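# Flip the gripper housing and return it to its tray

## Task

Flip the loose gripper housing over so it is upside down and set it back into its tray. Its two halves must be joined, and no part of it may stick out past the tray's open side by more than roughly a fingernail's width. The tray is free to move, so it must end up resting on all four of its feet on the raised bench top, with none of its feet more than half off an edge. Nothing may stay in place only because the robot is holding it. When finished, release the housing and move the grippers away.

## Robot and tools

Robot: two arms, left_arm and right_arm, each ending in a two-finger gripper. Each arm has six joints (waist, shoulder, elbow, wrist pitch, wrist yaw, wrist roll) plus the fingers. A gripper's fingers extend along its own +z axis and close along its own y axis. The reported hand point (end_effector_position) sits between the finger pads, about 1 cm short of the tips.

Frame: every position and orientation uses one scene frame. Its origin is on the table surface midway between the arms, +z is up, +x reaches out over the table, and left_arm sits toward +y. The arm names do not match the left or right side of any camera picture. Distances are in metres; orientations are quaternions written w first (qw, qx, qy, qz).

The row: every motion command is a single flat list of 16 numbers covering both arms, even if only one arm should move. The first 8 belong to left_arm, the next 8 to right_arm, each as x, y, z, qw, qx, qy, qz, opening. x, y, z and the quaternion are an absolute target pose for that gripper in the scene frame, not an offset. opening runs from -1 (closed) to +1 (fully open, 0.094 m). To hold an object, command an opening below the grip_measured reading: about 0.03 under it holds firmly, a smaller gap holds more gently. An arm meant to stay still should get its last reported pose and quaternion repeated unchanged in every call, along with the opening it should keep. To keep a gripper's orientation constant, reuse the same target quaternion rather than copying the slightly drifted one from the latest result.

execute_actions: argument "actions" is a list holding zero or one item. An empty list just returns the current state. An item {"rows": [...], "steps": n} sends 1 to 15 rows, each applied for one control step of 1/30 s; steps is at most 15 (default 15) and the final row repeats if there are fewer rows than steps. An item with only {"steps": n} (up to 300) is a wait, counted from the previous result. Optional "pictures" (true/false) controls whether camera images come back. A target more than 0.6 m from the arm's last reported position along any gripper axis gets the whole call refused, and nothing is sent.

move: argument "target" is one 16-number row as above; optional "speed" in m/s from 0.002 to 0.5 (default 0.25), with rotation capped at twice that value in rad/s. Both grippers travel in straight lines and finish together, taking 0.5 to 10 s; longer paths are cut off at 10 s. The opening is applied at the start. Paths do not avoid obstacles or the other arm, and a gripper may lag, wander off the line or overshoot the speed, especially near full reach. Its result adds a "move:" line reporting how it ended (done, off_target, moving, held, fault) and which limits applied, plus each gripper's distance to its target. limits=paced means the pose was clipped; limits=held means some steps were blocked by a check, after which the arm may jump faster than requested.

wait: argument "seconds" from 0 to 10; the robot gets nothing new meanwhile.

zoom_image: "camera" is one of cam_head_left, cam_head_right, cam_left_wrist, cam_right_wrist; "region" is [x0, y0, x1, y1] in image pixels, origin top-left, at most 504 by 504. All cameras give 504x504 images.

finished_scene: argument "scene" is the current scene number.

Control behaviour: each step, the commanded pose is clamped to within 70 mm and 16 degrees of the gripper's measured pose, then the joints are driven toward it; position wins over orientation when both can't be met. A far target may need several calls; after an action an arm only continues up to its last clamped pose. Arms typically stop a centimetre or more short, usually low. Printed positions may be off, more so at long reach.

Result lines: the state line lists each gripper's position and quaternion. grip_measured is the finger opening on the command scale (readings can be off by about 1 mm per gripper); the last Joint positions entry per arm is the opening in metres. "Hand target" shows what the controller is currently steering toward. "pose unreachable" and HELD mark steps where the clearance check altered or blocked a command. Joint torques include offsets, friction and noise, so read contact from them cautiously. MOTOR HOT appears from 85 °C; at 100 °C an OVER-TEMPERATURE FAULT drops that arm until it cools. FAULT lines mean an arm stopped.

Things to avoid: knocking or placing anything off the table; arms striking or pressing on each other; fast contacts and targets set far beyond a contact point (both press hard); dropping, slipping or slamming the housing; tipping or shoving the unfixed tray off its feet or over the bench edge; holding loads long enough to overheat motors. Occasional outside tugs on a held part or nudges to loose objects may occur. Finish by opening the fingers and lifting clear so the housing and tray rest unassisted.

Each tool is called after "Request:" in YAML: its name, and indented under it one key for each argument.

## Session

Request:
execute_actions:
  actions: []

Scene clock: 0.00 s of 5467.00 s.
left_arm: end_effector_position=(+0.9109, +0.5671, +0.1686) grip_measured=+1.000 end_effector_quat_wxyz=(+0.628, -0.307, +0.715, +0.035) | right_arm: end_effector_position=(+0.1318, +0.1288, +0.2506) grip_measured=+1.000 end_effector_quat_wxyz=(-0.064, +0.649, -0.756, -0.058)
Joint positions: left_arm=[ 0.305  2.366  2.028  0.121 -0.213 -0.396  0.094] | right_arm=[ 1.35   1.331  1.274 -1.345 -0.032 -0.159  0.094]
Joint velocities: left_arm=[ 0.005  0.005 -0.027 -0.007 -0.022  0.007  0.   ] | right_arm=[ 0.005 -0.005  0.002 -0.002  0.037 -0.022  0.   ]
Joint torques (N m, as the arm reports them, + toward a larger angle): no reading
Hand target (left_arm): +0.915, +0.568, +0.184; +0.639, -0.305, +0.705, +0.033
Hand target (right_arm): +0.134, +0.135, +0.259; +0.073, -0.648, +0.755, +0.063

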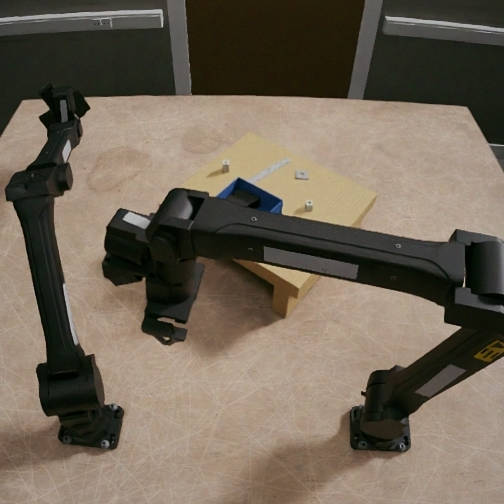

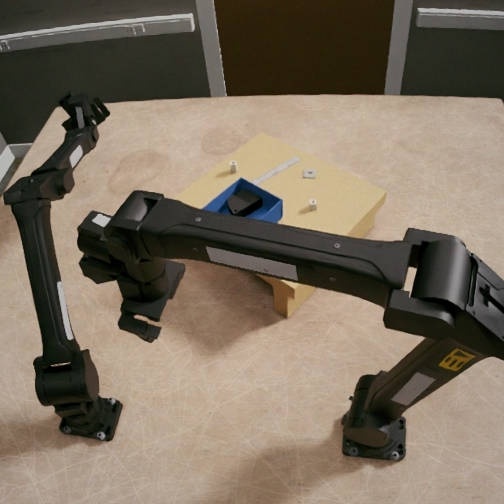

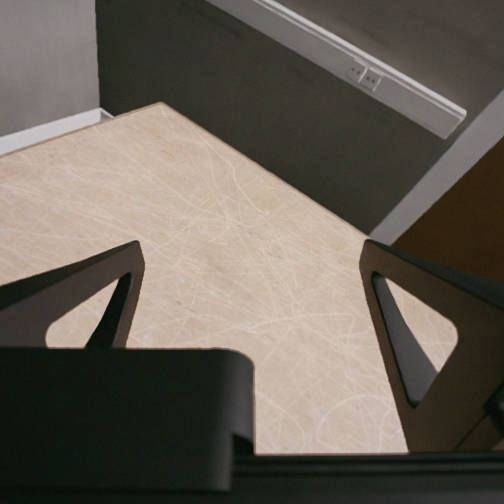

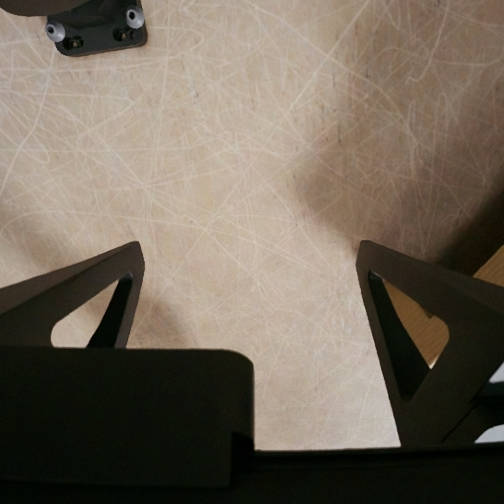

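Request:
move:
  target: [0.35,0.45,0.3,0,0,1,0,1, 0.25,-0.4,0.3,0,0,1,0,1]
  speed: 0.3

Scene clock: 6.00 s of 5467.00 s.
left_arm: end_effector_position=(+0.3572, +0.4454, +0.2979) grip_measured=+1.000 end_effector_quat_wxyz=(+0.003, -0.005, +1.000, +0.004) | right_arm: end_effector_position=(+0.2415, -0.4015, +0.2812) grip_measured=+1.000 end_effector_quat_wxyz=(-0.009, +0.006, +1.000, -0.004)
Joint positions: left_arm=[ 0.441  1.312  1.39  -1.64  -0.006  0.371  0.094] | right_arm=[-0.397  1.045  1.136 -1.674  0.016 -0.477  0.094]
Joint velocities: left_arm=[ 0.015 -0.005 -0.007 -0.002 -0.022  0.007  0.   ] | right_arm=[-0.005 -0.005 -0.017 -0.022  0.066  0.037  0.   ]
Joint torques (N m, as the arm reports them, + toward a larger angle): left_arm=[  1.89 -10.18   9.17   0.15  -0.13   0.01] | right_arm=[ 0.26 -4.3  11.28  0.75  0.05 -0.17]
Hand target (left_arm): +0.353, +0.448, +0.298; -0.002, -0.003, +1.000, +0.004
Hand target (right_arm): +0.252, -0.407, +0.299; +0.013, +0.001, +1.000, -0.017
Off the commanded pose (left_arm): 0.009 m, 1 deg.
Off the commanded pose (right_arm): 0.021 m, 1 deg.
move: off_target (right_arm)

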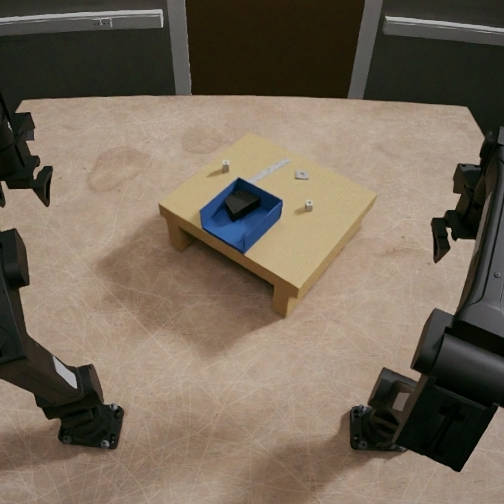

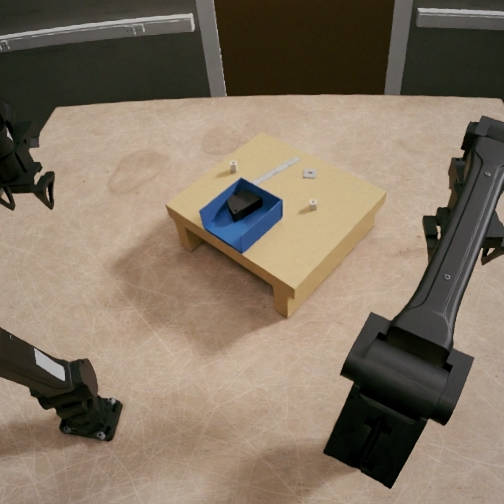

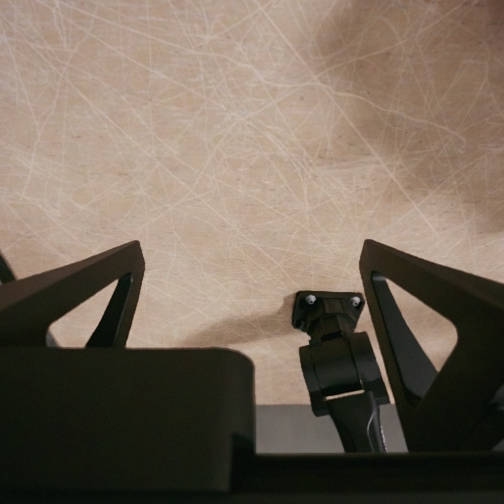

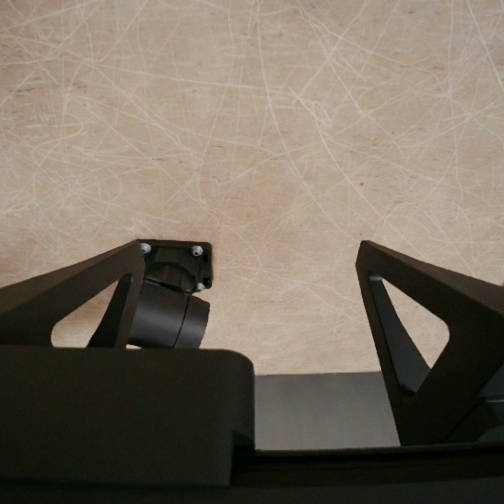

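Request:
zoom_image:
  camera: "cam_head_left"
  region: [170, 150, 320, 280]

Region (170, 150, 320, 280) of cam_head_left's 504x504 image, scaled by 3.360, with more detail than that image has; it fills the top 437 rows of this view, and the rest is white.

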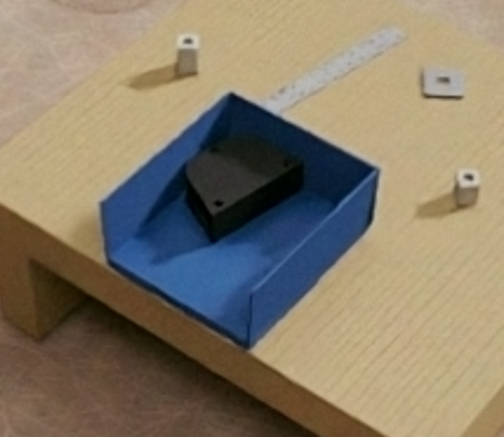

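Request:
move:
  target: [0.45,0.05,0.3,0.3,0,0.954,0,1, 0.25,-0.4,0.3,0,0,1,0,1]
  speed: 0.3

Scene clock: 14.43 s of 5467.00 s.
left_arm: end_effector_position=(+0.4369, +0.0502, +0.2759) grip_measured=+1.000 end_effector_quat_wxyz=(+0.274, +0.013, +0.962, +0.008) | right_arm: end_effector_position=(+0.2424, -0.3997, +0.2812) grip_measured=+1.000 end_effector_quat_wxyz=(-0.006, +0.006, +1.000, +0.001)
Joint positions: left_arm=[-0.592  1.362  1.292 -1.049 -0.332 -0.55   0.094] | right_arm=[-0.397  1.045  1.136 -1.674  0.004 -0.478  0.094]
Joint velocities: left_arm=[-0.015 -0.005  0.002 -0.007 -0.081  0.051  0.   ] | right_arm=[-0.005 -0.005 -0.007 -0.012  0.037 -0.066  0.   ]
Joint torques (N m, as the arm reports them, + toward a larger angle): left_arm=[  1.97 -11.58  14.04   1.99  -0.43  -0.12] | right_arm=[ 1.17 -4.99 11.08  0.14 -0.18 -0.1 ]
Hand target (left_arm): +0.450, +0.045, +0.302; +0.299, -0.002, +0.954, -0.010
Hand target (right_arm): +0.249, -0.400, +0.299; +0.012, -0.000, +1.000, -0.006
Off the commanded pose (left_arm): 0.027 m, 4 deg.
Off the commanded pose (right_arm): 0.020 m, 1 deg.
joint sent to its limit (right arm) — the command would take joint 4 (wrist pitch) past its lower limit, so that joint was sent only as far as its limit.
After step 90, 3.47 s passed at rest.
move: off_target (left_arm, right_arm)

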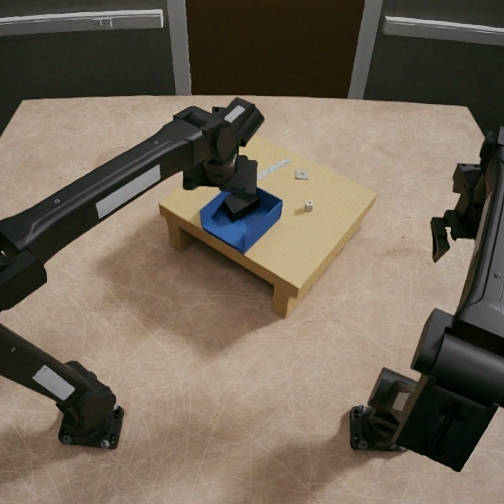

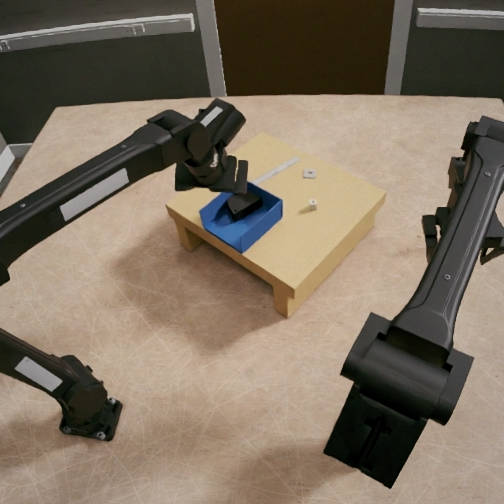

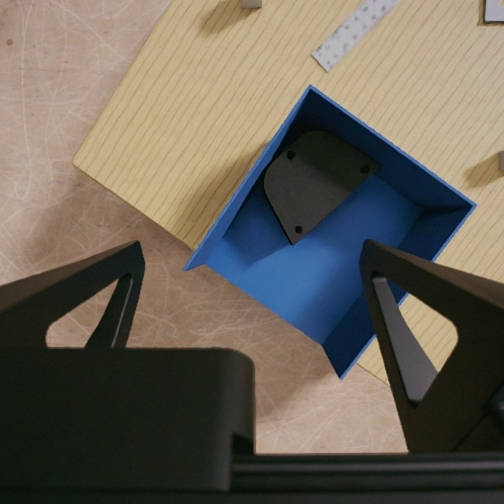

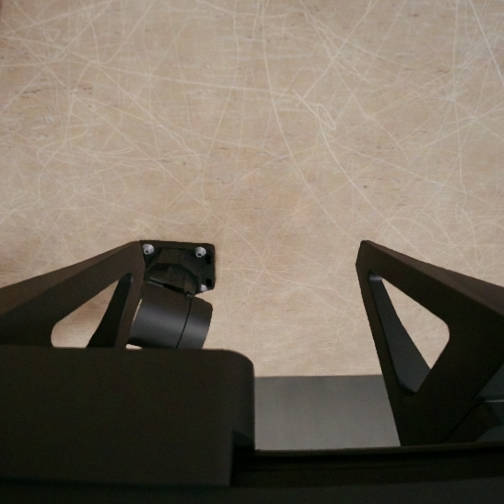

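Request:
move:
  target: [0.45,-0.03,0.3,0.3,0,0.954,0,1, 0.2424,-0.3997,0.2812,0,0,1,0,1]
  speed: 0.2

Scene clock: 23.50 s of 5467.00 s.
left_arm: end_effector_position=(+0.4409, -0.0246, +0.2814) grip_measured=+1.000 end_effector_quat_wxyz=(+0.289, +0.011, +0.957, +0.009) | right_arm: end_effector_position=(+0.2424, -0.3997, +0.2812) grip_measured=+1.000 end_effector_quat_wxyz=(-0.006, +0.004, +1.000, +0.001)
Joint positions: left_arm=[-0.72   1.493  1.437 -1.082 -0.408 -0.667  0.094] | right_arm=[-0.397  1.045  1.136 -1.674  0.004 -0.482  0.094]
Joint velocities: left_arm=[-0.015 -0.005  0.002 -0.007 -0.037 -0.051  0.   ] | right_arm=[ 0.005 -0.005 -0.032 -0.017 -0.037 -0.022  0.   ]
Joint torques (N m, as the arm reports them, + toward a larger angle): left_arm=[  2.1  -13.41  13.83   0.84  -0.5   -0.16] | right_arm=[ 0.13 -5.46  7.39  0.86 -0.16 -0.18]
Hand target (left_arm): +0.449, -0.030, +0.300; +0.300, -0.000, +0.954, -0.001
Hand target (right_arm): +0.242, -0.400, +0.281; -0.000, -0.000, +1.000, -0.000
Off the commanded pose (left_arm): 0.021 m, 2 deg.
Off the commanded pose (right_arm): 0.000 m, 1 deg.
After step 90, 5.17 s passed at rest.
move: off_target (left_arm)

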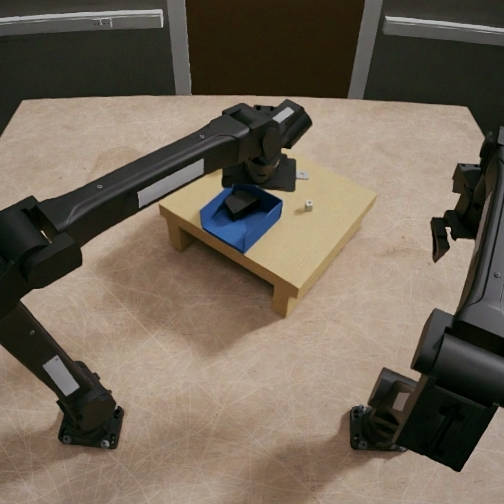

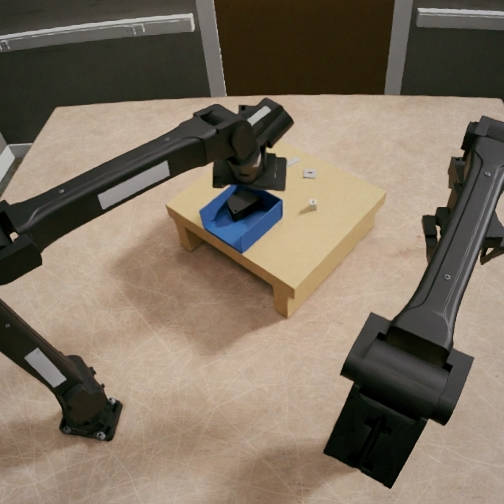

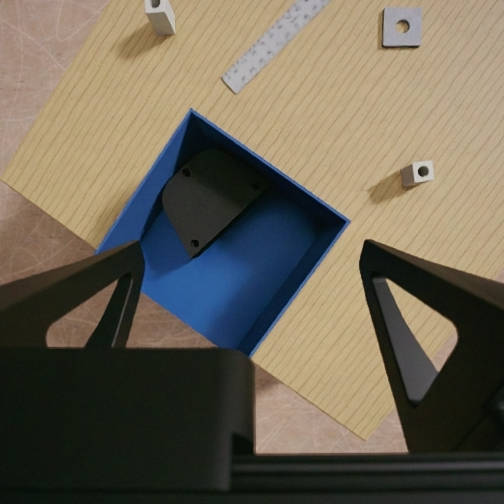

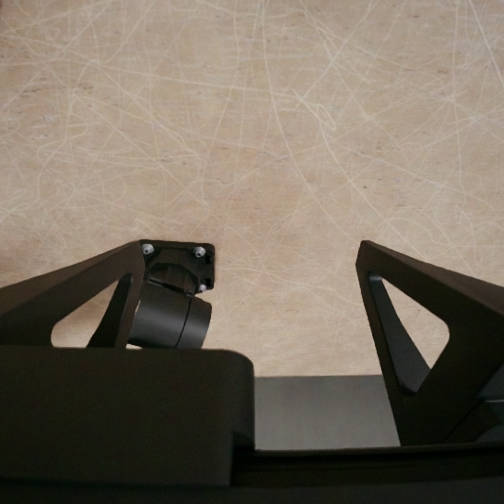

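Request:
move:
  target: [0.29,0.12,0.21,0.67,0.224,0.67,-0.224,1, 0.48,0.013,0.28,0,0.407,0.914,0,0.6]
  speed: 0.25

Scene clock: 41.83 s of 5467.00 s.
left_arm: end_effector_position=(+0.2860, +0.1208, +0.2058) grip_measured=+1.000 end_effector_quat_wxyz=(+0.659, +0.226, +0.681, -0.228) | right_arm: end_effector_position=(+0.4702, +0.0124, +0.2683) grip_measured=+0.601 end_effector_quat_wxyz=(-0.018, +0.401, +0.916, -0.000)
Joint positions: left_arm=[-0.463  0.653  0.097  0.527  0.13  -0.009  0.094] | right_arm=[ 0.636  1.785  1.858 -1.665 -0.03   1.367  0.075]
Joint velocities: left_arm=[-0.005 -0.005 -0.002 -0.012  0.022  0.022  0.   ] | right_arm=[-0.015 -0.005 -0.002  0.017  0.007 -0.037  0.   ]
Joint torques (N m, as the arm reports them, + toward a larger angle): left_arm=[ 1.86 -0.13  9.69  3.07  0.06  0.05] | right_arm=[  0.49 -16.22  11.28   0.04   0.14   0.04]
Hand target (left_arm): +0.288, +0.122, +0.214; +0.669, +0.227, +0.671, -0.225
Hand target (right_arm): +0.479, +0.017, +0.281; -0.010, +0.407, +0.913, +0.011
Off the commanded pose (left_arm): 0.006 m, 2 deg.
Off the commanded pose (right_arm): 0.015 m, 2 deg.
After step 90, 12.43 s passed at rest.
move: off_target (right_arm)

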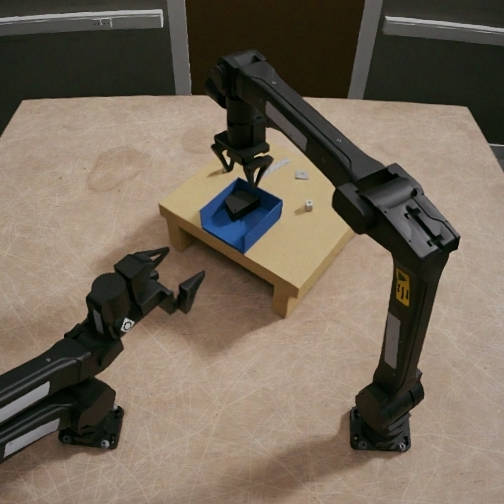

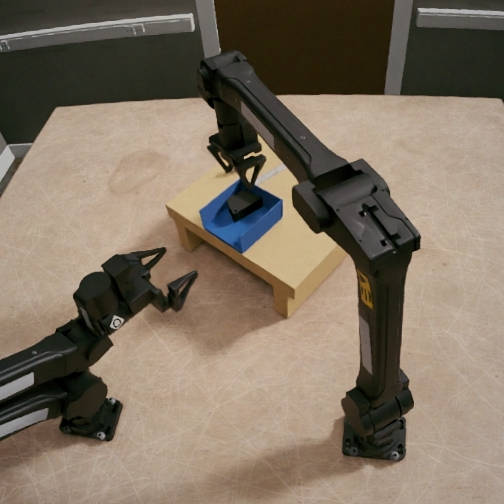

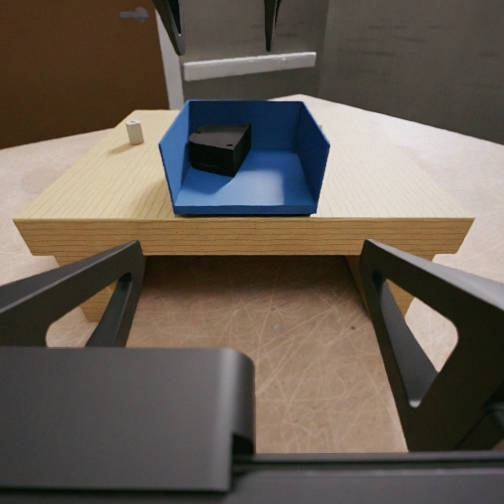

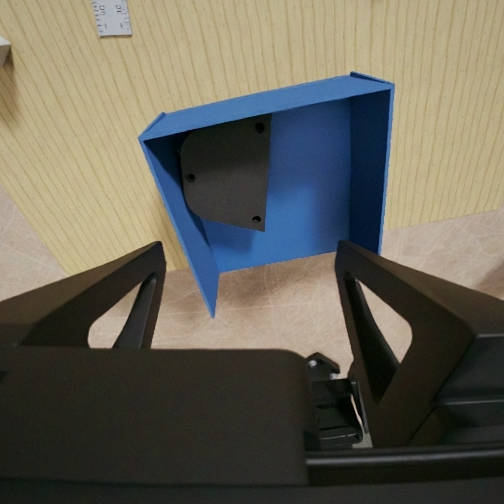

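Request:
zoom_image:
  camera: "cam_left_wrist"
  region: [150, 90, 340, 230]

Request:
zoom_image:
  camera: "cam_head_left"
  region: [190, 120, 300, 230]

Region (150, 90, 340, 230) of cam_left_wrist's 504x504 image, scaled by 2.653, with more detail than that image has; it fills the top 371 rows of this view, and the rest is white.

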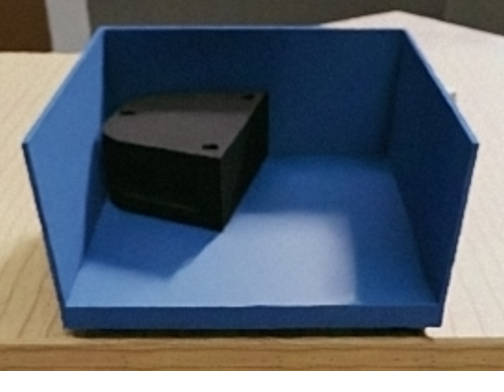

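Region (190, 120, 300, 230) of cam_head_left's 504x504 image, scaled by 4.582, with more detail than that image has.

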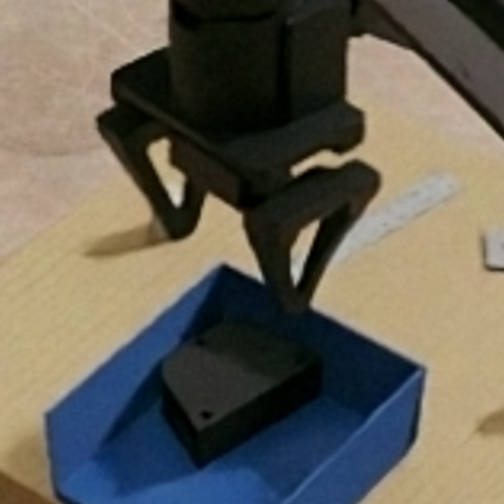

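Request:
move:
  target: [0.286,0.1208,0.2058,0.67,0.224,0.67,-0.224,1, 0.49,0.024,0.215,0,0.407,0.914,0,-1]
  speed: 0.1

Scene clock: 54.73 s of 5467.00 s.
left_arm: end_effector_position=(+0.2869, +0.1231, +0.2029) grip_measured=+1.000 end_effector_quat_wxyz=(+0.666, +0.220, +0.677, -0.224) | right_arm: end_effector_position=(+0.4903, +0.0193, +0.2244) grip_measured=-0.986 end_effector_quat_wxyz=(+0.000, +0.406, +0.914, +0.004)
Joint positions: left_arm=[-0.464  0.683  0.082  0.587  0.115 -0.008  0.094] | right_arm=[ 0.636  1.821  1.794 -1.536 -0.004  1.379  0.001]
Joint velocities: left_arm=[-0.015  0.005  0.002  0.017 -0.022 -0.022  0.   ] | right_arm=[-0.015  0.015  0.002 -0.007  0.022  0.022  0.   ]
Joint torques (N m, as the arm reports them, + toward a larger angle): left_arm=[ 0.41  0.59  9.11  3.12 -0.17  0.04] | right_arm=[  1.04 -16.42   7.5    0.87   0.25   0.03]
Hand target (left_arm): +0.286, +0.121, +0.206; +0.670, +0.224, +0.671, -0.224
Hand target (right_arm): +0.491, +0.024, +0.215; -0.000, +0.407, +0.914, -0.000
Off the commanded pose (left_arm): 0.004 m, 1 deg.
Off the commanded pose (right_arm): 0.010 m, 0 deg.
After step 90, 8.90 s passed at rest.
move: done

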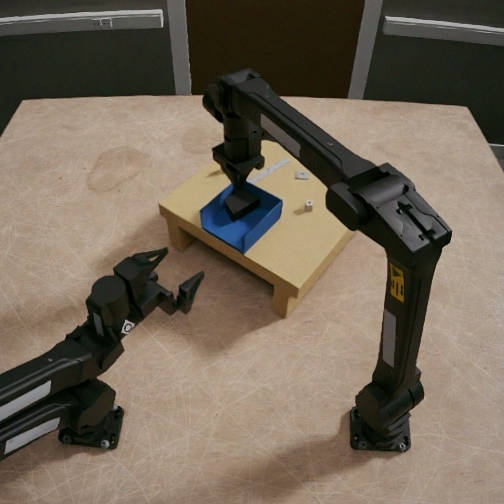

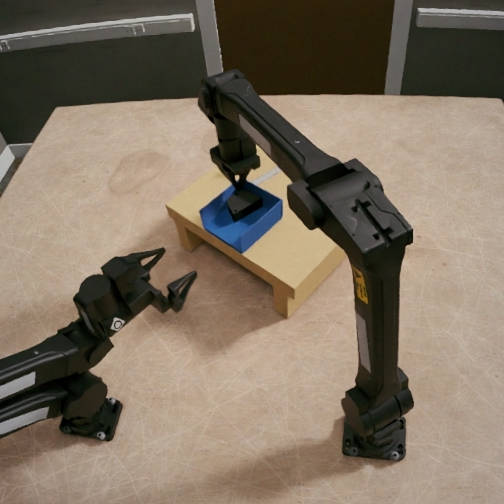

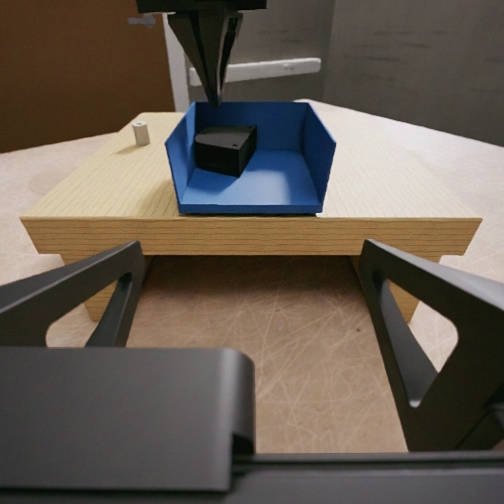

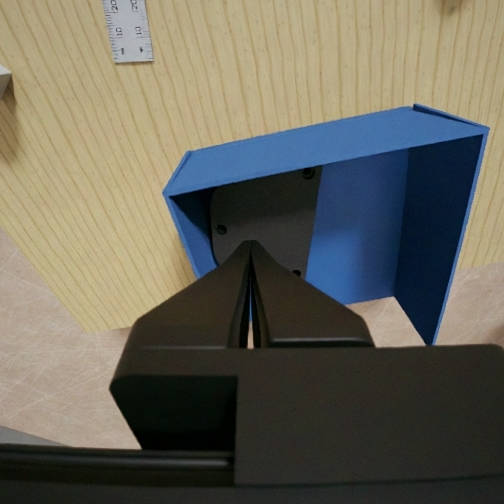

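Request:
move:
  target: [0.286,0.1208,0.2058,0.67,0.224,0.67,-0.224,1, 0.475,0.024,0.185,0,0.407,0.914,0,-1]
  speed: 0.04

Scene clock: 62.57 s of 5467.00 s.
left_arm: end_effector_position=(+0.2869, +0.1231, +0.2029) grip_measured=+1.000 end_effector_quat_wxyz=(+0.666, +0.220, +0.677, -0.224) | right_arm: end_effector_position=(+0.4817, +0.0199, +0.1979) grip_measured=-0.986 end_effector_quat_wxyz=(+0.005, +0.408, +0.913, +0.009)
Joint positions: left_arm=[-0.464  0.683  0.082  0.587  0.115 -0.008  0.094] | right_arm=[ 0.645  1.798  1.692 -1.445 -0.002  1.393  0.001]
Joint velocities: left_arm=[-0.005 -0.005 -0.002 -0.007 -0.037  0.022  0.   ] | right_arm=[ 0.005 -0.015 -0.012  0.012 -0.081  0.007 -0.001]
Joint torques (N m, as the arm reports them, + toward a larger angle): left_arm=[ 0.38  0.21  9.12  3.02 -0.16  0.03] | right_arm=[  1.51 -16.37   6.17   0.84   0.14   0.04]
Hand target (left_arm): +0.286, +0.121, +0.206; +0.670, +0.224, +0.671, -0.224
Hand target (right_arm): +0.475, +0.025, +0.185; -0.000, +0.407, +0.914, -0.000
Off the commanded pose (left_arm): 0.004 m, 1 deg.
Off the commanded pose (right_arm): 0.015 m, 1 deg.
After step 90, 3.53 s passed at rest.
move: off_target (right_arm)

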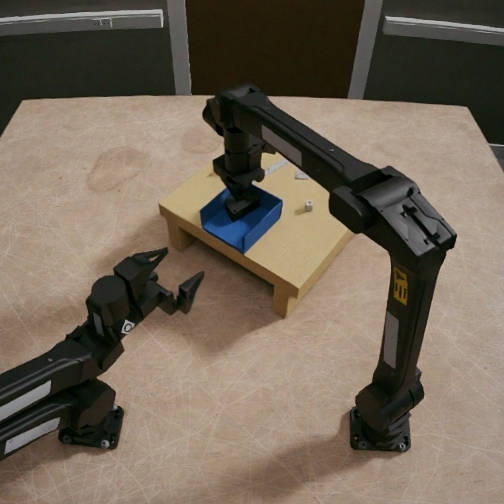

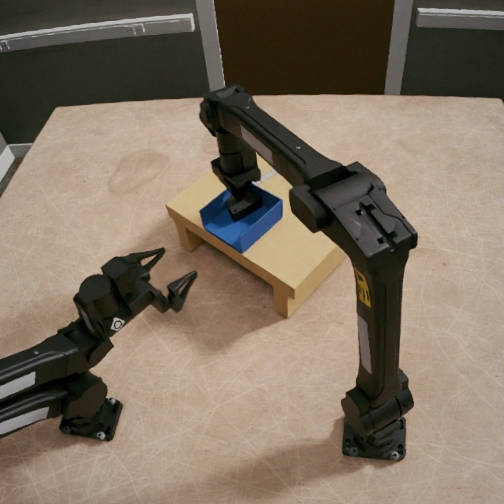

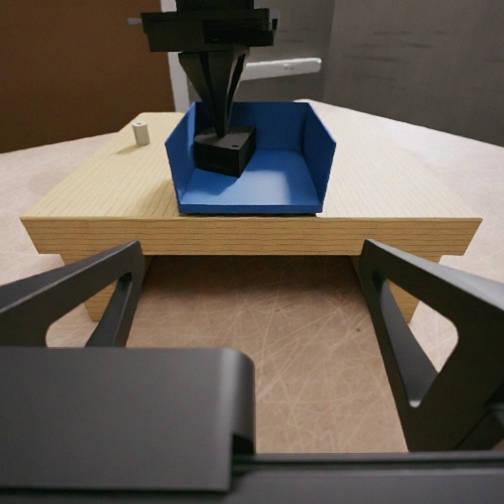

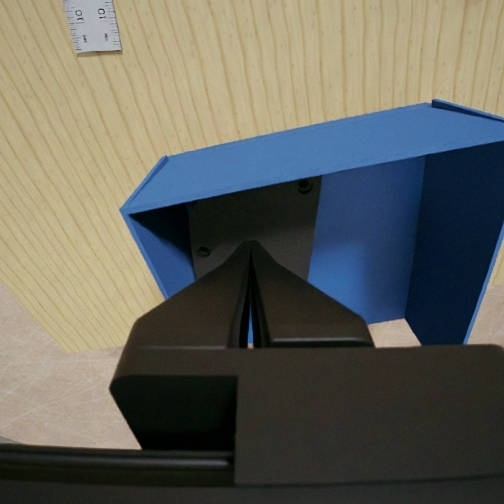

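Request:
move:
  target: [0.286,0.1208,0.2058,0.67,0.224,0.67,-0.224,1, 0.477,0.022,0.175,0,0.407,0.914,0,-1]
  speed: 0.02

Scene clock: 65.63 s of 5467.00 s.
left_arm: end_effector_position=(+0.2869, +0.1231, +0.2029) grip_measured=+1.000 end_effector_quat_wxyz=(+0.666, +0.220, +0.677, -0.224) | right_arm: end_effector_position=(+0.4816, +0.0199, +0.1975) grip_measured=-0.986 end_effector_quat_wxyz=(+0.009, +0.408, +0.913, +0.015)
Joint positions: left_arm=[-0.464  0.683  0.082  0.587  0.115 -0.008  0.094] | right_arm=[ 0.645  1.788  1.676 -1.424 -0.002  1.393  0.001]
Joint velocities: left_arm=[-0.005 -0.005  0.002 -0.012 -0.037 -0.022  0.   ] | right_arm=[-0.005 -0.024 -0.012 -0.002 -0.007  0.081  0.001]
Joint torques (N m, as the arm reports them, + toward a larger angle): left_arm=[ 0.5   0.35  9.12  2.98 -0.15  0.04] | right_arm=[  1.09 -15.16   5.81   1.03   0.16  -0.01]
Hand target (left_arm): +0.286, +0.121, +0.206; +0.670, +0.224, +0.671, -0.224
Hand target (right_arm): +0.477, +0.022, +0.175; -0.000, +0.407, +0.914, -0.000
Off the commanded pose (left_arm): 0.004 m, 1 deg.
Off the commanded pose (right_arm): 0.023 m, 2 deg.
move: off_target (right_arm)

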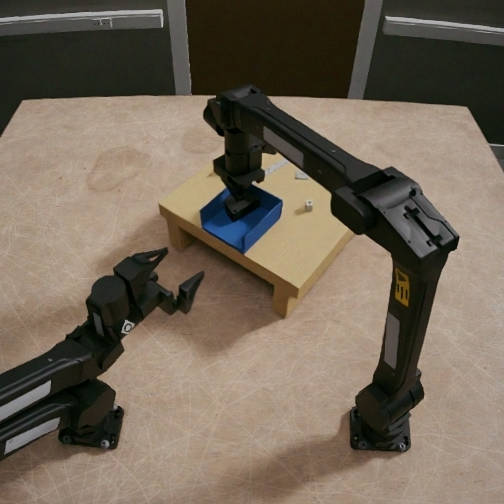

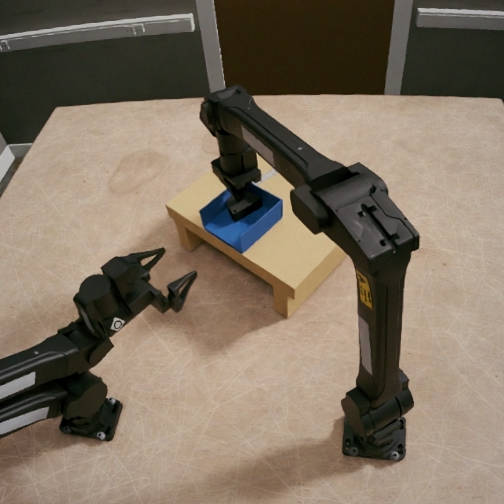

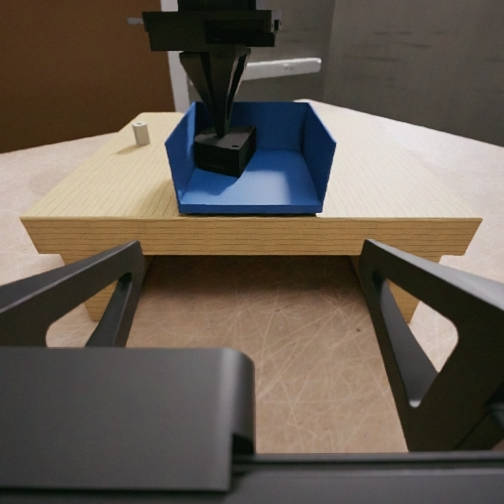

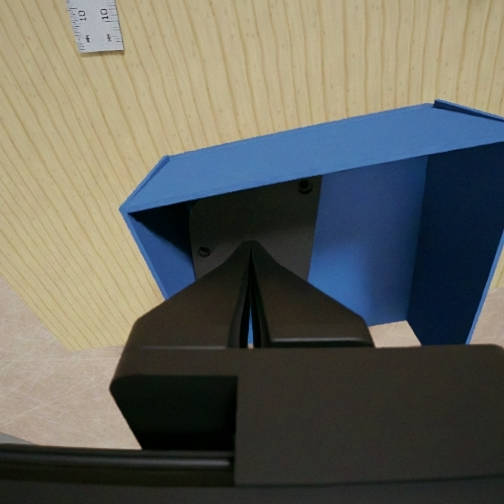

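Request:
execute_actions:
  actions:
    - {"rows":[[0.286,0.1208,0.2058,0.67,0.224,0.67,-0.224,1,0.476,0.019,0.172,0,0.407,0.914,0,-1],[0.286,0.1208,0.2058,0.67,0.224,0.67,-0.224,1,0.475,0.017,0.172,0,0.407,0.914,0,-1],[0.286,0.1208,0.2058,0.67,0.224,0.67,-0.224,1,0.474,0.015,0.172,0,0.407,0.914,0,-1],[0.286,0.1208,0.2058,0.67,0.224,0.67,-0.224,1,0.473,0.013,0.172,0,0.407,0.914,0,-1],[0.286,0.1208,0.2058,0.67,0.224,0.67,-0.224,1,0.472,0.011,0.172,0,0.407,0.914,0,-1],[0.286,0.1208,0.2058,0.67,0.224,0.67,-0.224,1,0.4705,0.009,0.172,0,0.407,0.914,0,-1],[0.286,0.1208,0.2058,0.67,0.224,0.67,-0.224,1,0.469,0.007,0.172,0,0.407,0.914,0,-1],[0.286,0.1208,0.2058,0.67,0.224,0.67,-0.224,1,0.4675,0.005,0.172,0,0.407,0.914,0,-1],[0.286,0.1208,0.2058,0.67,0.224,0.67,-0.224,1,0.466,0.003,0.172,0,0.407,0.914,0,-1],[0.286,0.1208,0.2058,0.67,0.224,0.67,-0.224,1,0.4645,0.001,0.172,0,0.407,0.914,0,-1],[0.286,0.1208,0.2058,0.67,0.224,0.67,-0.224,1,0.463,-0.001,0.172,0,0.407,0.914,0,-1]],"steps":15}

Scene clock: 70.20 s of 5467.00 s.
left_arm: end_effector_position=(+0.2869, +0.1231, +0.2029) grip_measured=+1.000 end_effector_quat_wxyz=(+0.666, +0.220, +0.677, -0.224) | right_arm: end_effector_position=(+0.4649, +0.0074, +0.1971) grip_measured=-0.986 end_effector_quat_wxyz=(+0.013, +0.407, +0.913, +0.021)
Joint positions: left_arm=[-0.464  0.683  0.082  0.587  0.115 -0.008  0.094] | right_arm=[ 0.642  1.724  1.588 -1.386 -0.002  1.389  0.001]
Joint velocities: left_arm=[ 0.015  0.005 -0.002 -0.002 -0.007 -0.081  0.   ] | right_arm=[-0.015 -0.015 -0.012  0.002  0.037 -0.022 -0.001]
Joint torques (N m, as the arm reports them, + toward a larger angle): left_arm=[ 0.53  0.32  9.12  2.99 -0.17  0.04] | right_arm=[ -0.72 -13.37   5.52   0.84   0.14  -0.18]
Hand target (left_arm): +0.286, +0.121, +0.206; +0.670, +0.224, +0.671, -0.224
Hand target (right_arm): +0.463, -0.001, +0.172; -0.000, +0.407, +0.913, +0.000
Off the commanded pose (left_arm): 0.004 m, 1 deg.
Off the commanded pose (right_arm): 0.027 m, 3 deg.
Steps of this call (steps 1 to 90: nothing new was sent; then 1.07 s passed at rest; steps 91 to 105: all 15 steps of this action). Readings (end_effector_position):
91: left_arm (+0.2869, +0.1231, +0.2029) | right_arm (+0.4815, +0.0198, +0.1972)
92: left_arm (+0.2869, +0.1231, +0.2029) | right_arm (+0.4813, +0.0196, +0.1973)
94: left_arm (+0.2869, +0.1231, +0.2029) | right_arm (+0.4802, +0.0190, +0.1973)
98: left_arm (+0.2869, +0.1231, +0.2029) | right_arm (+0.4746, +0.0155, +0.1974)
105: the state above

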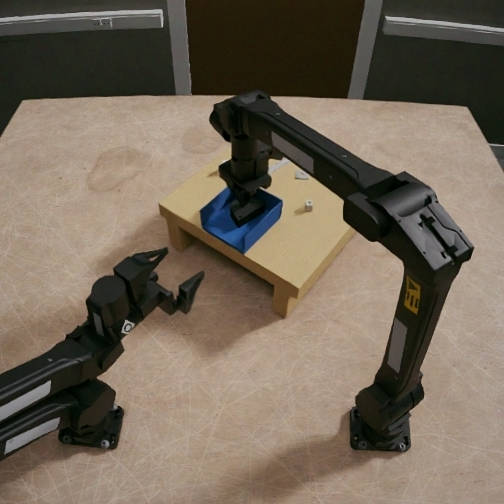

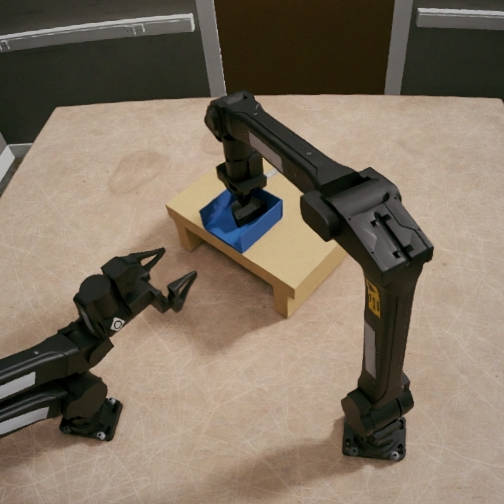

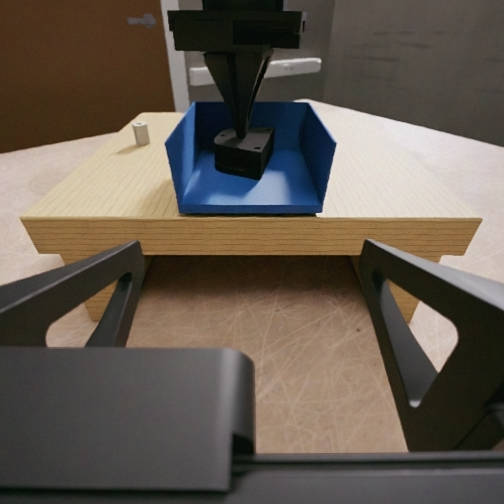

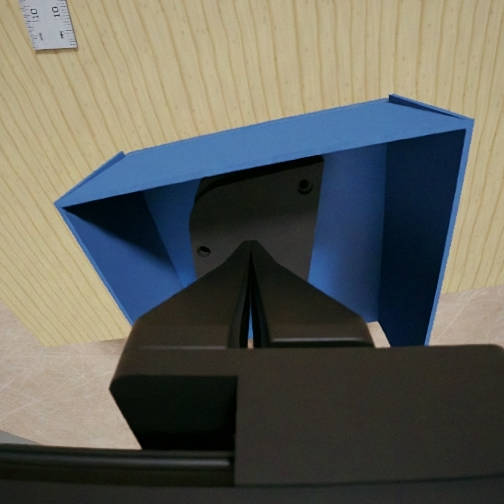

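Request:
execute_actions:
  actions:
    - {"rows":[[0.286,0.12,0.206,0.67,0.224,0.67,-0.224,1,0.46,0.004,0.172,0,0.407,0.914,0,-1],[0.286,0.12,0.206,0.67,0.224,0.67,-0.224,1,0.457,0.008,0.172,0,0.407,0.914,0,-1],[0.286,0.12,0.206,0.67,0.224,0.67,-0.224,1,0.454,0.011,0.172,0,0.407,0.914,0,-1],[0.286,0.12,0.206,0.67,0.224,0.67,-0.224,1,0.451,0.014,0.172,0,0.407,0.914,0,-1],[0.286,0.12,0.206,0.67,0.224,0.67,-0.224,1,0.448,0.016,0.172,0,0.407,0.914,0,-1],[0.286,0.12,0.206,0.67,0.224,0.67,-0.224,1,0.445,0.018,0.172,0,0.407,0.914,0,-1],[0.286,0.12,0.206,0.67,0.224,0.67,-0.224,1,0.442,0.02,0.172,0,0.407,0.914,0,-1],[0.286,0.12,0.206,0.67,0.224,0.67,-0.224,1,0.439,0.022,0.172,0,0.407,0.914,0,-1],[0.286,0.12,0.206,0.67,0.224,0.67,-0.224,1,0.436,0.024,0.172,0,0.407,0.914,0,-1],[0.286,0.12,0.206,0.67,0.224,0.67,-0.224,1,0.433,0.026,0.172,0,0.407,0.914,0,-1],[0.286,0.12,0.206,0.67,0.224,0.67,-0.224,1,0.43,0.028,0.172,0,0.407,0.914,0,-1],[0.286,0.12,0.206,0.67,0.224,0.67,-0.224,1,0.427,0.03,0.172,0,0.407,0.914,0,-1],[0.286,0.12,0.206,0.67,0.224,0.67,-0.224,1,0.424,0.032,0.172,0,0.407,0.914,0,-1],[0.286,0.12,0.206,0.67,0.224,0.67,-0.224,1,0.421,0.034,0.172,0,0.407,0.914,0,-1],[0.286,0.12,0.206,0.67,0.224,0.67,-0.224,1,0.418,0.036,0.172,0,0.407,0.914,0,-1]],"steps":15}
  pictures: false

Request:
execute_actions:
  actions: []

Scene clock: 78.73 s of 5467.00 s.
left_arm: end_effector_position=(+0.2865, +0.1224, +0.2029) grip_measured=+1.000 end_effector_quat_wxyz=(+0.666, +0.221, +0.677, -0.224) | right_arm: end_effector_position=(+0.4332, +0.0281, +0.1968) grip_measured=-0.986 end_effector_quat_wxyz=(+0.012, +0.403, +0.915, +0.020)
Joint positions: left_arm=[-0.468  0.683  0.082  0.587  0.11  -0.008  0.094] | right_arm=[ 0.708  1.686  1.537 -1.376  0.001  1.445  0.001]
Joint velocities: left_arm=[-0.005 -0.015 -0.002 -0.002 -0.081 -0.051  0.   ] | right_arm=[ 0.249 -0.103 -0.125  0.007  0.022  0.183 -0.001]
Joint torques (N m, as the arm reports them, + toward a larger angle): left_arm=[ 0.43  0.66  9.22  3.07 -0.15  0.05] | right_arm=[  1.38 -13.12   5.54   0.87   0.     0.05]
Hand target (left_arm): +0.286, +0.120, +0.206; +0.670, +0.224, +0.671, -0.224
Hand target (right_arm): +0.418, +0.036, +0.172; -0.001, +0.407, +0.914, -0.000
Off the commanded pose (left_arm): 0.004 m, 1 deg.
Off the commanded pose (right_arm): 0.030 m, 3 deg.
Steps of this call (steps 1 to 90: nothing new was sent; then 5.03 s passed at rest; steps 91 to 105: all 15 steps of this action). Readings (end_effector_position):
91: left_arm (+0.2871, +0.1233, +0.2029) | right_arm (+0.4649, +0.0072, +0.1972)
92: left_arm (+0.2870, +0.1232, +0.2029) | right_arm (+0.4649, +0.0072, +0.1972)
94: left_arm (+0.2867, +0.1228, +0.2029) | right_arm (+0.4644, +0.0077, +0.1970)
98: left_arm (+0.2865, +0.1224, +0.2029) | right_arm (+0.4579, +0.0104, +0.1970)
105: the state above

Scene clock: 78.73 s of 5467.00 s.
left_arm: end_effector_position=(+0.2865, +0.1224, +0.2029) grip_measured=+1.000 end_effector_quat_wxyz=(+0.666, +0.221, +0.677, -0.224) | right_arm: end_effector_position=(+0.4332, +0.0281, +0.1968) grip_measured=-0.986 end_effector_quat_wxyz=(+0.012, +0.403, +0.915, +0.020)
Joint positions: left_arm=[-0.468  0.683  0.082  0.587  0.11  -0.008  0.094] | right_arm=[ 0.708  1.686  1.537 -1.376  0.001  1.445  0.001]
Joint velocities: left_arm=[-0.005 -0.015 -0.002 -0.002 -0.081 -0.051  0.   ] | right_arm=[ 0.249 -0.103 -0.125  0.007  0.022  0.183 -0.001]
Joint torques (N m, as the arm reports them, + toward a larger angle): left_arm=[ 0.43  0.66  9.22  3.07 -0.15  0.05] | right_arm=[  1.38 -13.12   5.54   0.87   0.     0.05]
Hand target (left_arm): +0.286, +0.120, +0.206; +0.670, +0.224, +0.671, -0.224
Hand target (right_arm): +0.418, +0.036, +0.172; -0.001, +0.407, +0.914, -0.000
Off the commanded pose (left_arm): 0.004 m, 1 deg.
Off the commanded pose (right_arm): 0.030 m, 3 deg.

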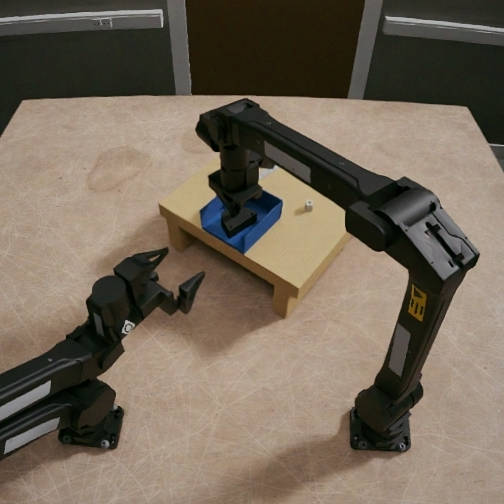

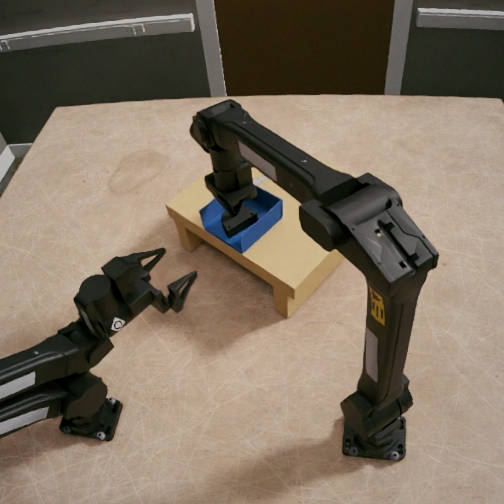

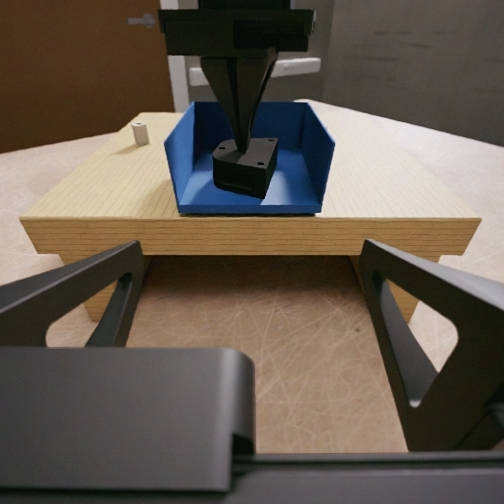

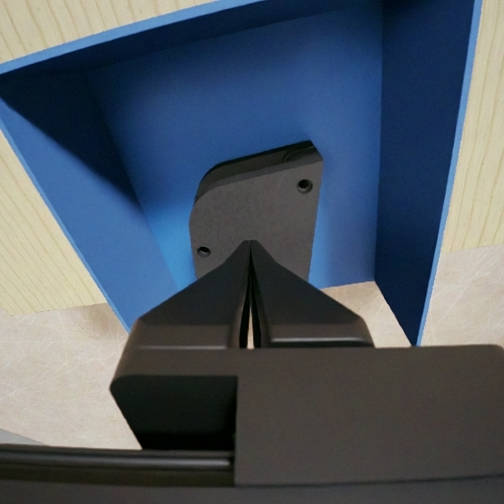

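Request:
execute_actions:
  actions:
    - {"rows":[[0.286,0.12,0.206,0.67,0.224,0.67,-0.224,1,0.418,0.036,0.168,0,0.385,0.923,0,-1],[0.286,0.12,0.206,0.67,0.224,0.67,-0.224,1,0.418,0.036,0.168,0,0.36,0.933,0,-1],[0.286,0.12,0.206,0.67,0.224,0.67,-0.224,1,0.418,0.036,0.168,0,0.335,0.942,0,-1],[0.286,0.12,0.206,0.67,0.224,0.67,-0.224,1,0.418,0.036,0.168,0,0.31,0.951,0,-1],[0.286,0.12,0.206,0.67,0.224,0.67,-0.224,1,0.418,0.036,0.168,0,0.285,0.958,0,-1],[0.286,0.12,0.206,0.67,0.224,0.67,-0.224,1,0.418,0.036,0.168,0,0.26,0.966,0,-1],[0.286,0.12,0.206,0.67,0.224,0.67,-0.224,1,0.418,0.036,0.168,0,0.235,0.972,0,-1],[0.286,0.12,0.206,0.67,0.224,0.67,-0.224,1,0.418,0.036,0.168,0,0.2,0.98,0,-1]],"steps":15}

Scene clock: 86.20 s of 5467.00 s.
left_arm: end_effector_position=(+0.2866, +0.1225, +0.2029) grip_measured=+1.000 end_effector_quat_wxyz=(+0.666, +0.220, +0.677, -0.224) | right_arm: end_effector_position=(+0.4237, +0.0374, +0.1965) grip_measured=-0.986 end_effector_quat_wxyz=(+0.017, +0.230, +0.973, +0.020)
Joint positions: left_arm=[-0.468  0.683  0.082  0.587  0.11  -0.008  0.094] | right_arm=[ 0.733  1.677  1.525 -1.367  0.001  1.104  0.001]
Joint velocities: left_arm=[-0.005  0.005  0.012  0.012  0.095 -0.007  0.   ] | right_arm=[-0.015 -0.005 -0.007 -0.012  0.007 -0.256 -0.001]
Joint torques (N m, as the arm reports them, + toward a larger angle): left_arm=[ 0.5   0.59  9.22  3.08 -0.17  0.05] | right_arm=[  0.67 -12.65   5.27   1.    -0.03  -0.17]
Hand target (left_arm): +0.286, +0.120, +0.206; +0.670, +0.224, +0.671, -0.224
Hand target (right_arm): +0.418, +0.036, +0.168; -0.001, +0.201, +0.980, +0.000
Off the commanded pose (left_arm): 0.004 m, 1 deg.
Off the commanded pose (right_arm): 0.029 m, 5 deg.
Steps of this call (steps 1 to 90: nothing new was sent; then 3.97 s passed at rest; steps 91 to 105: all 15 steps of this action). Readings (end_effector_position):
91: left_arm (+0.2866, +0.1225, +0.2029) | right_arm (+0.4234, +0.0372, +0.1964)
92: left_arm (+0.2866, +0.1225, +0.2029) | right_arm (+0.4234, +0.0372, +0.1966)
94: left_arm (+0.2866, +0.1225, +0.2029) | right_arm (+0.4235, +0.0372, +0.1967)
98: left_arm (+0.2866, +0.1225, +0.2029) | right_arm (+0.4236, +0.0372, +0.1965)
105: the state above

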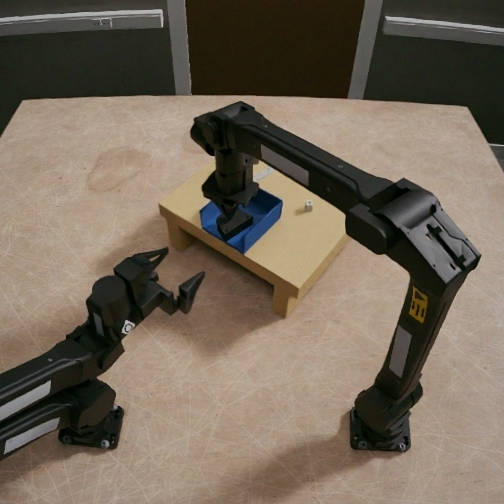

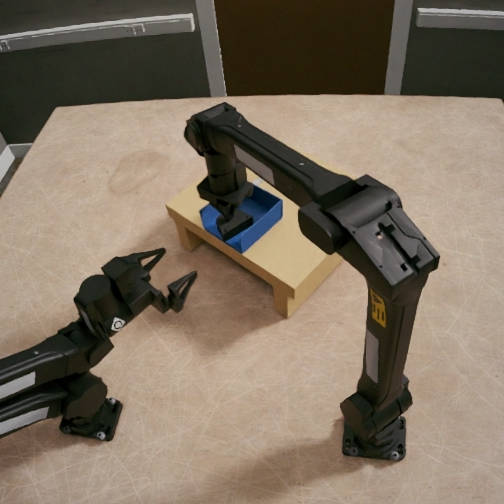

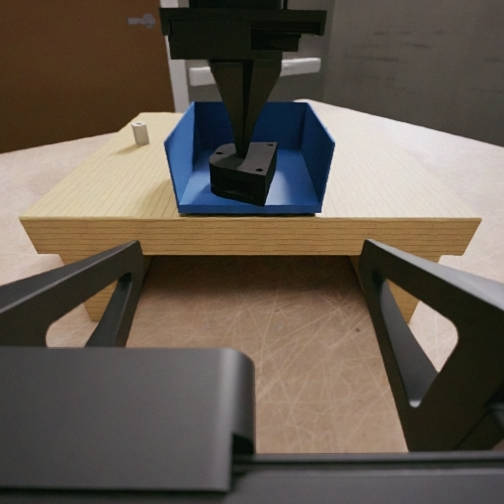

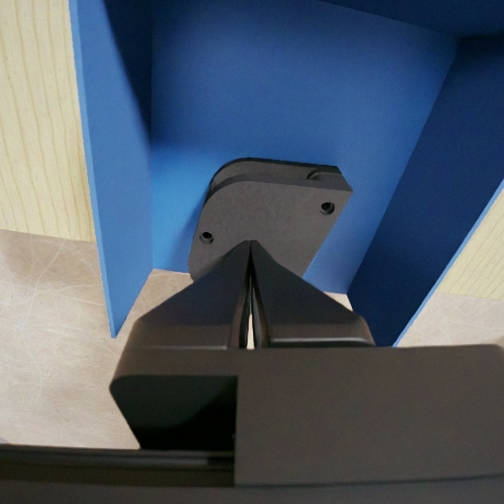

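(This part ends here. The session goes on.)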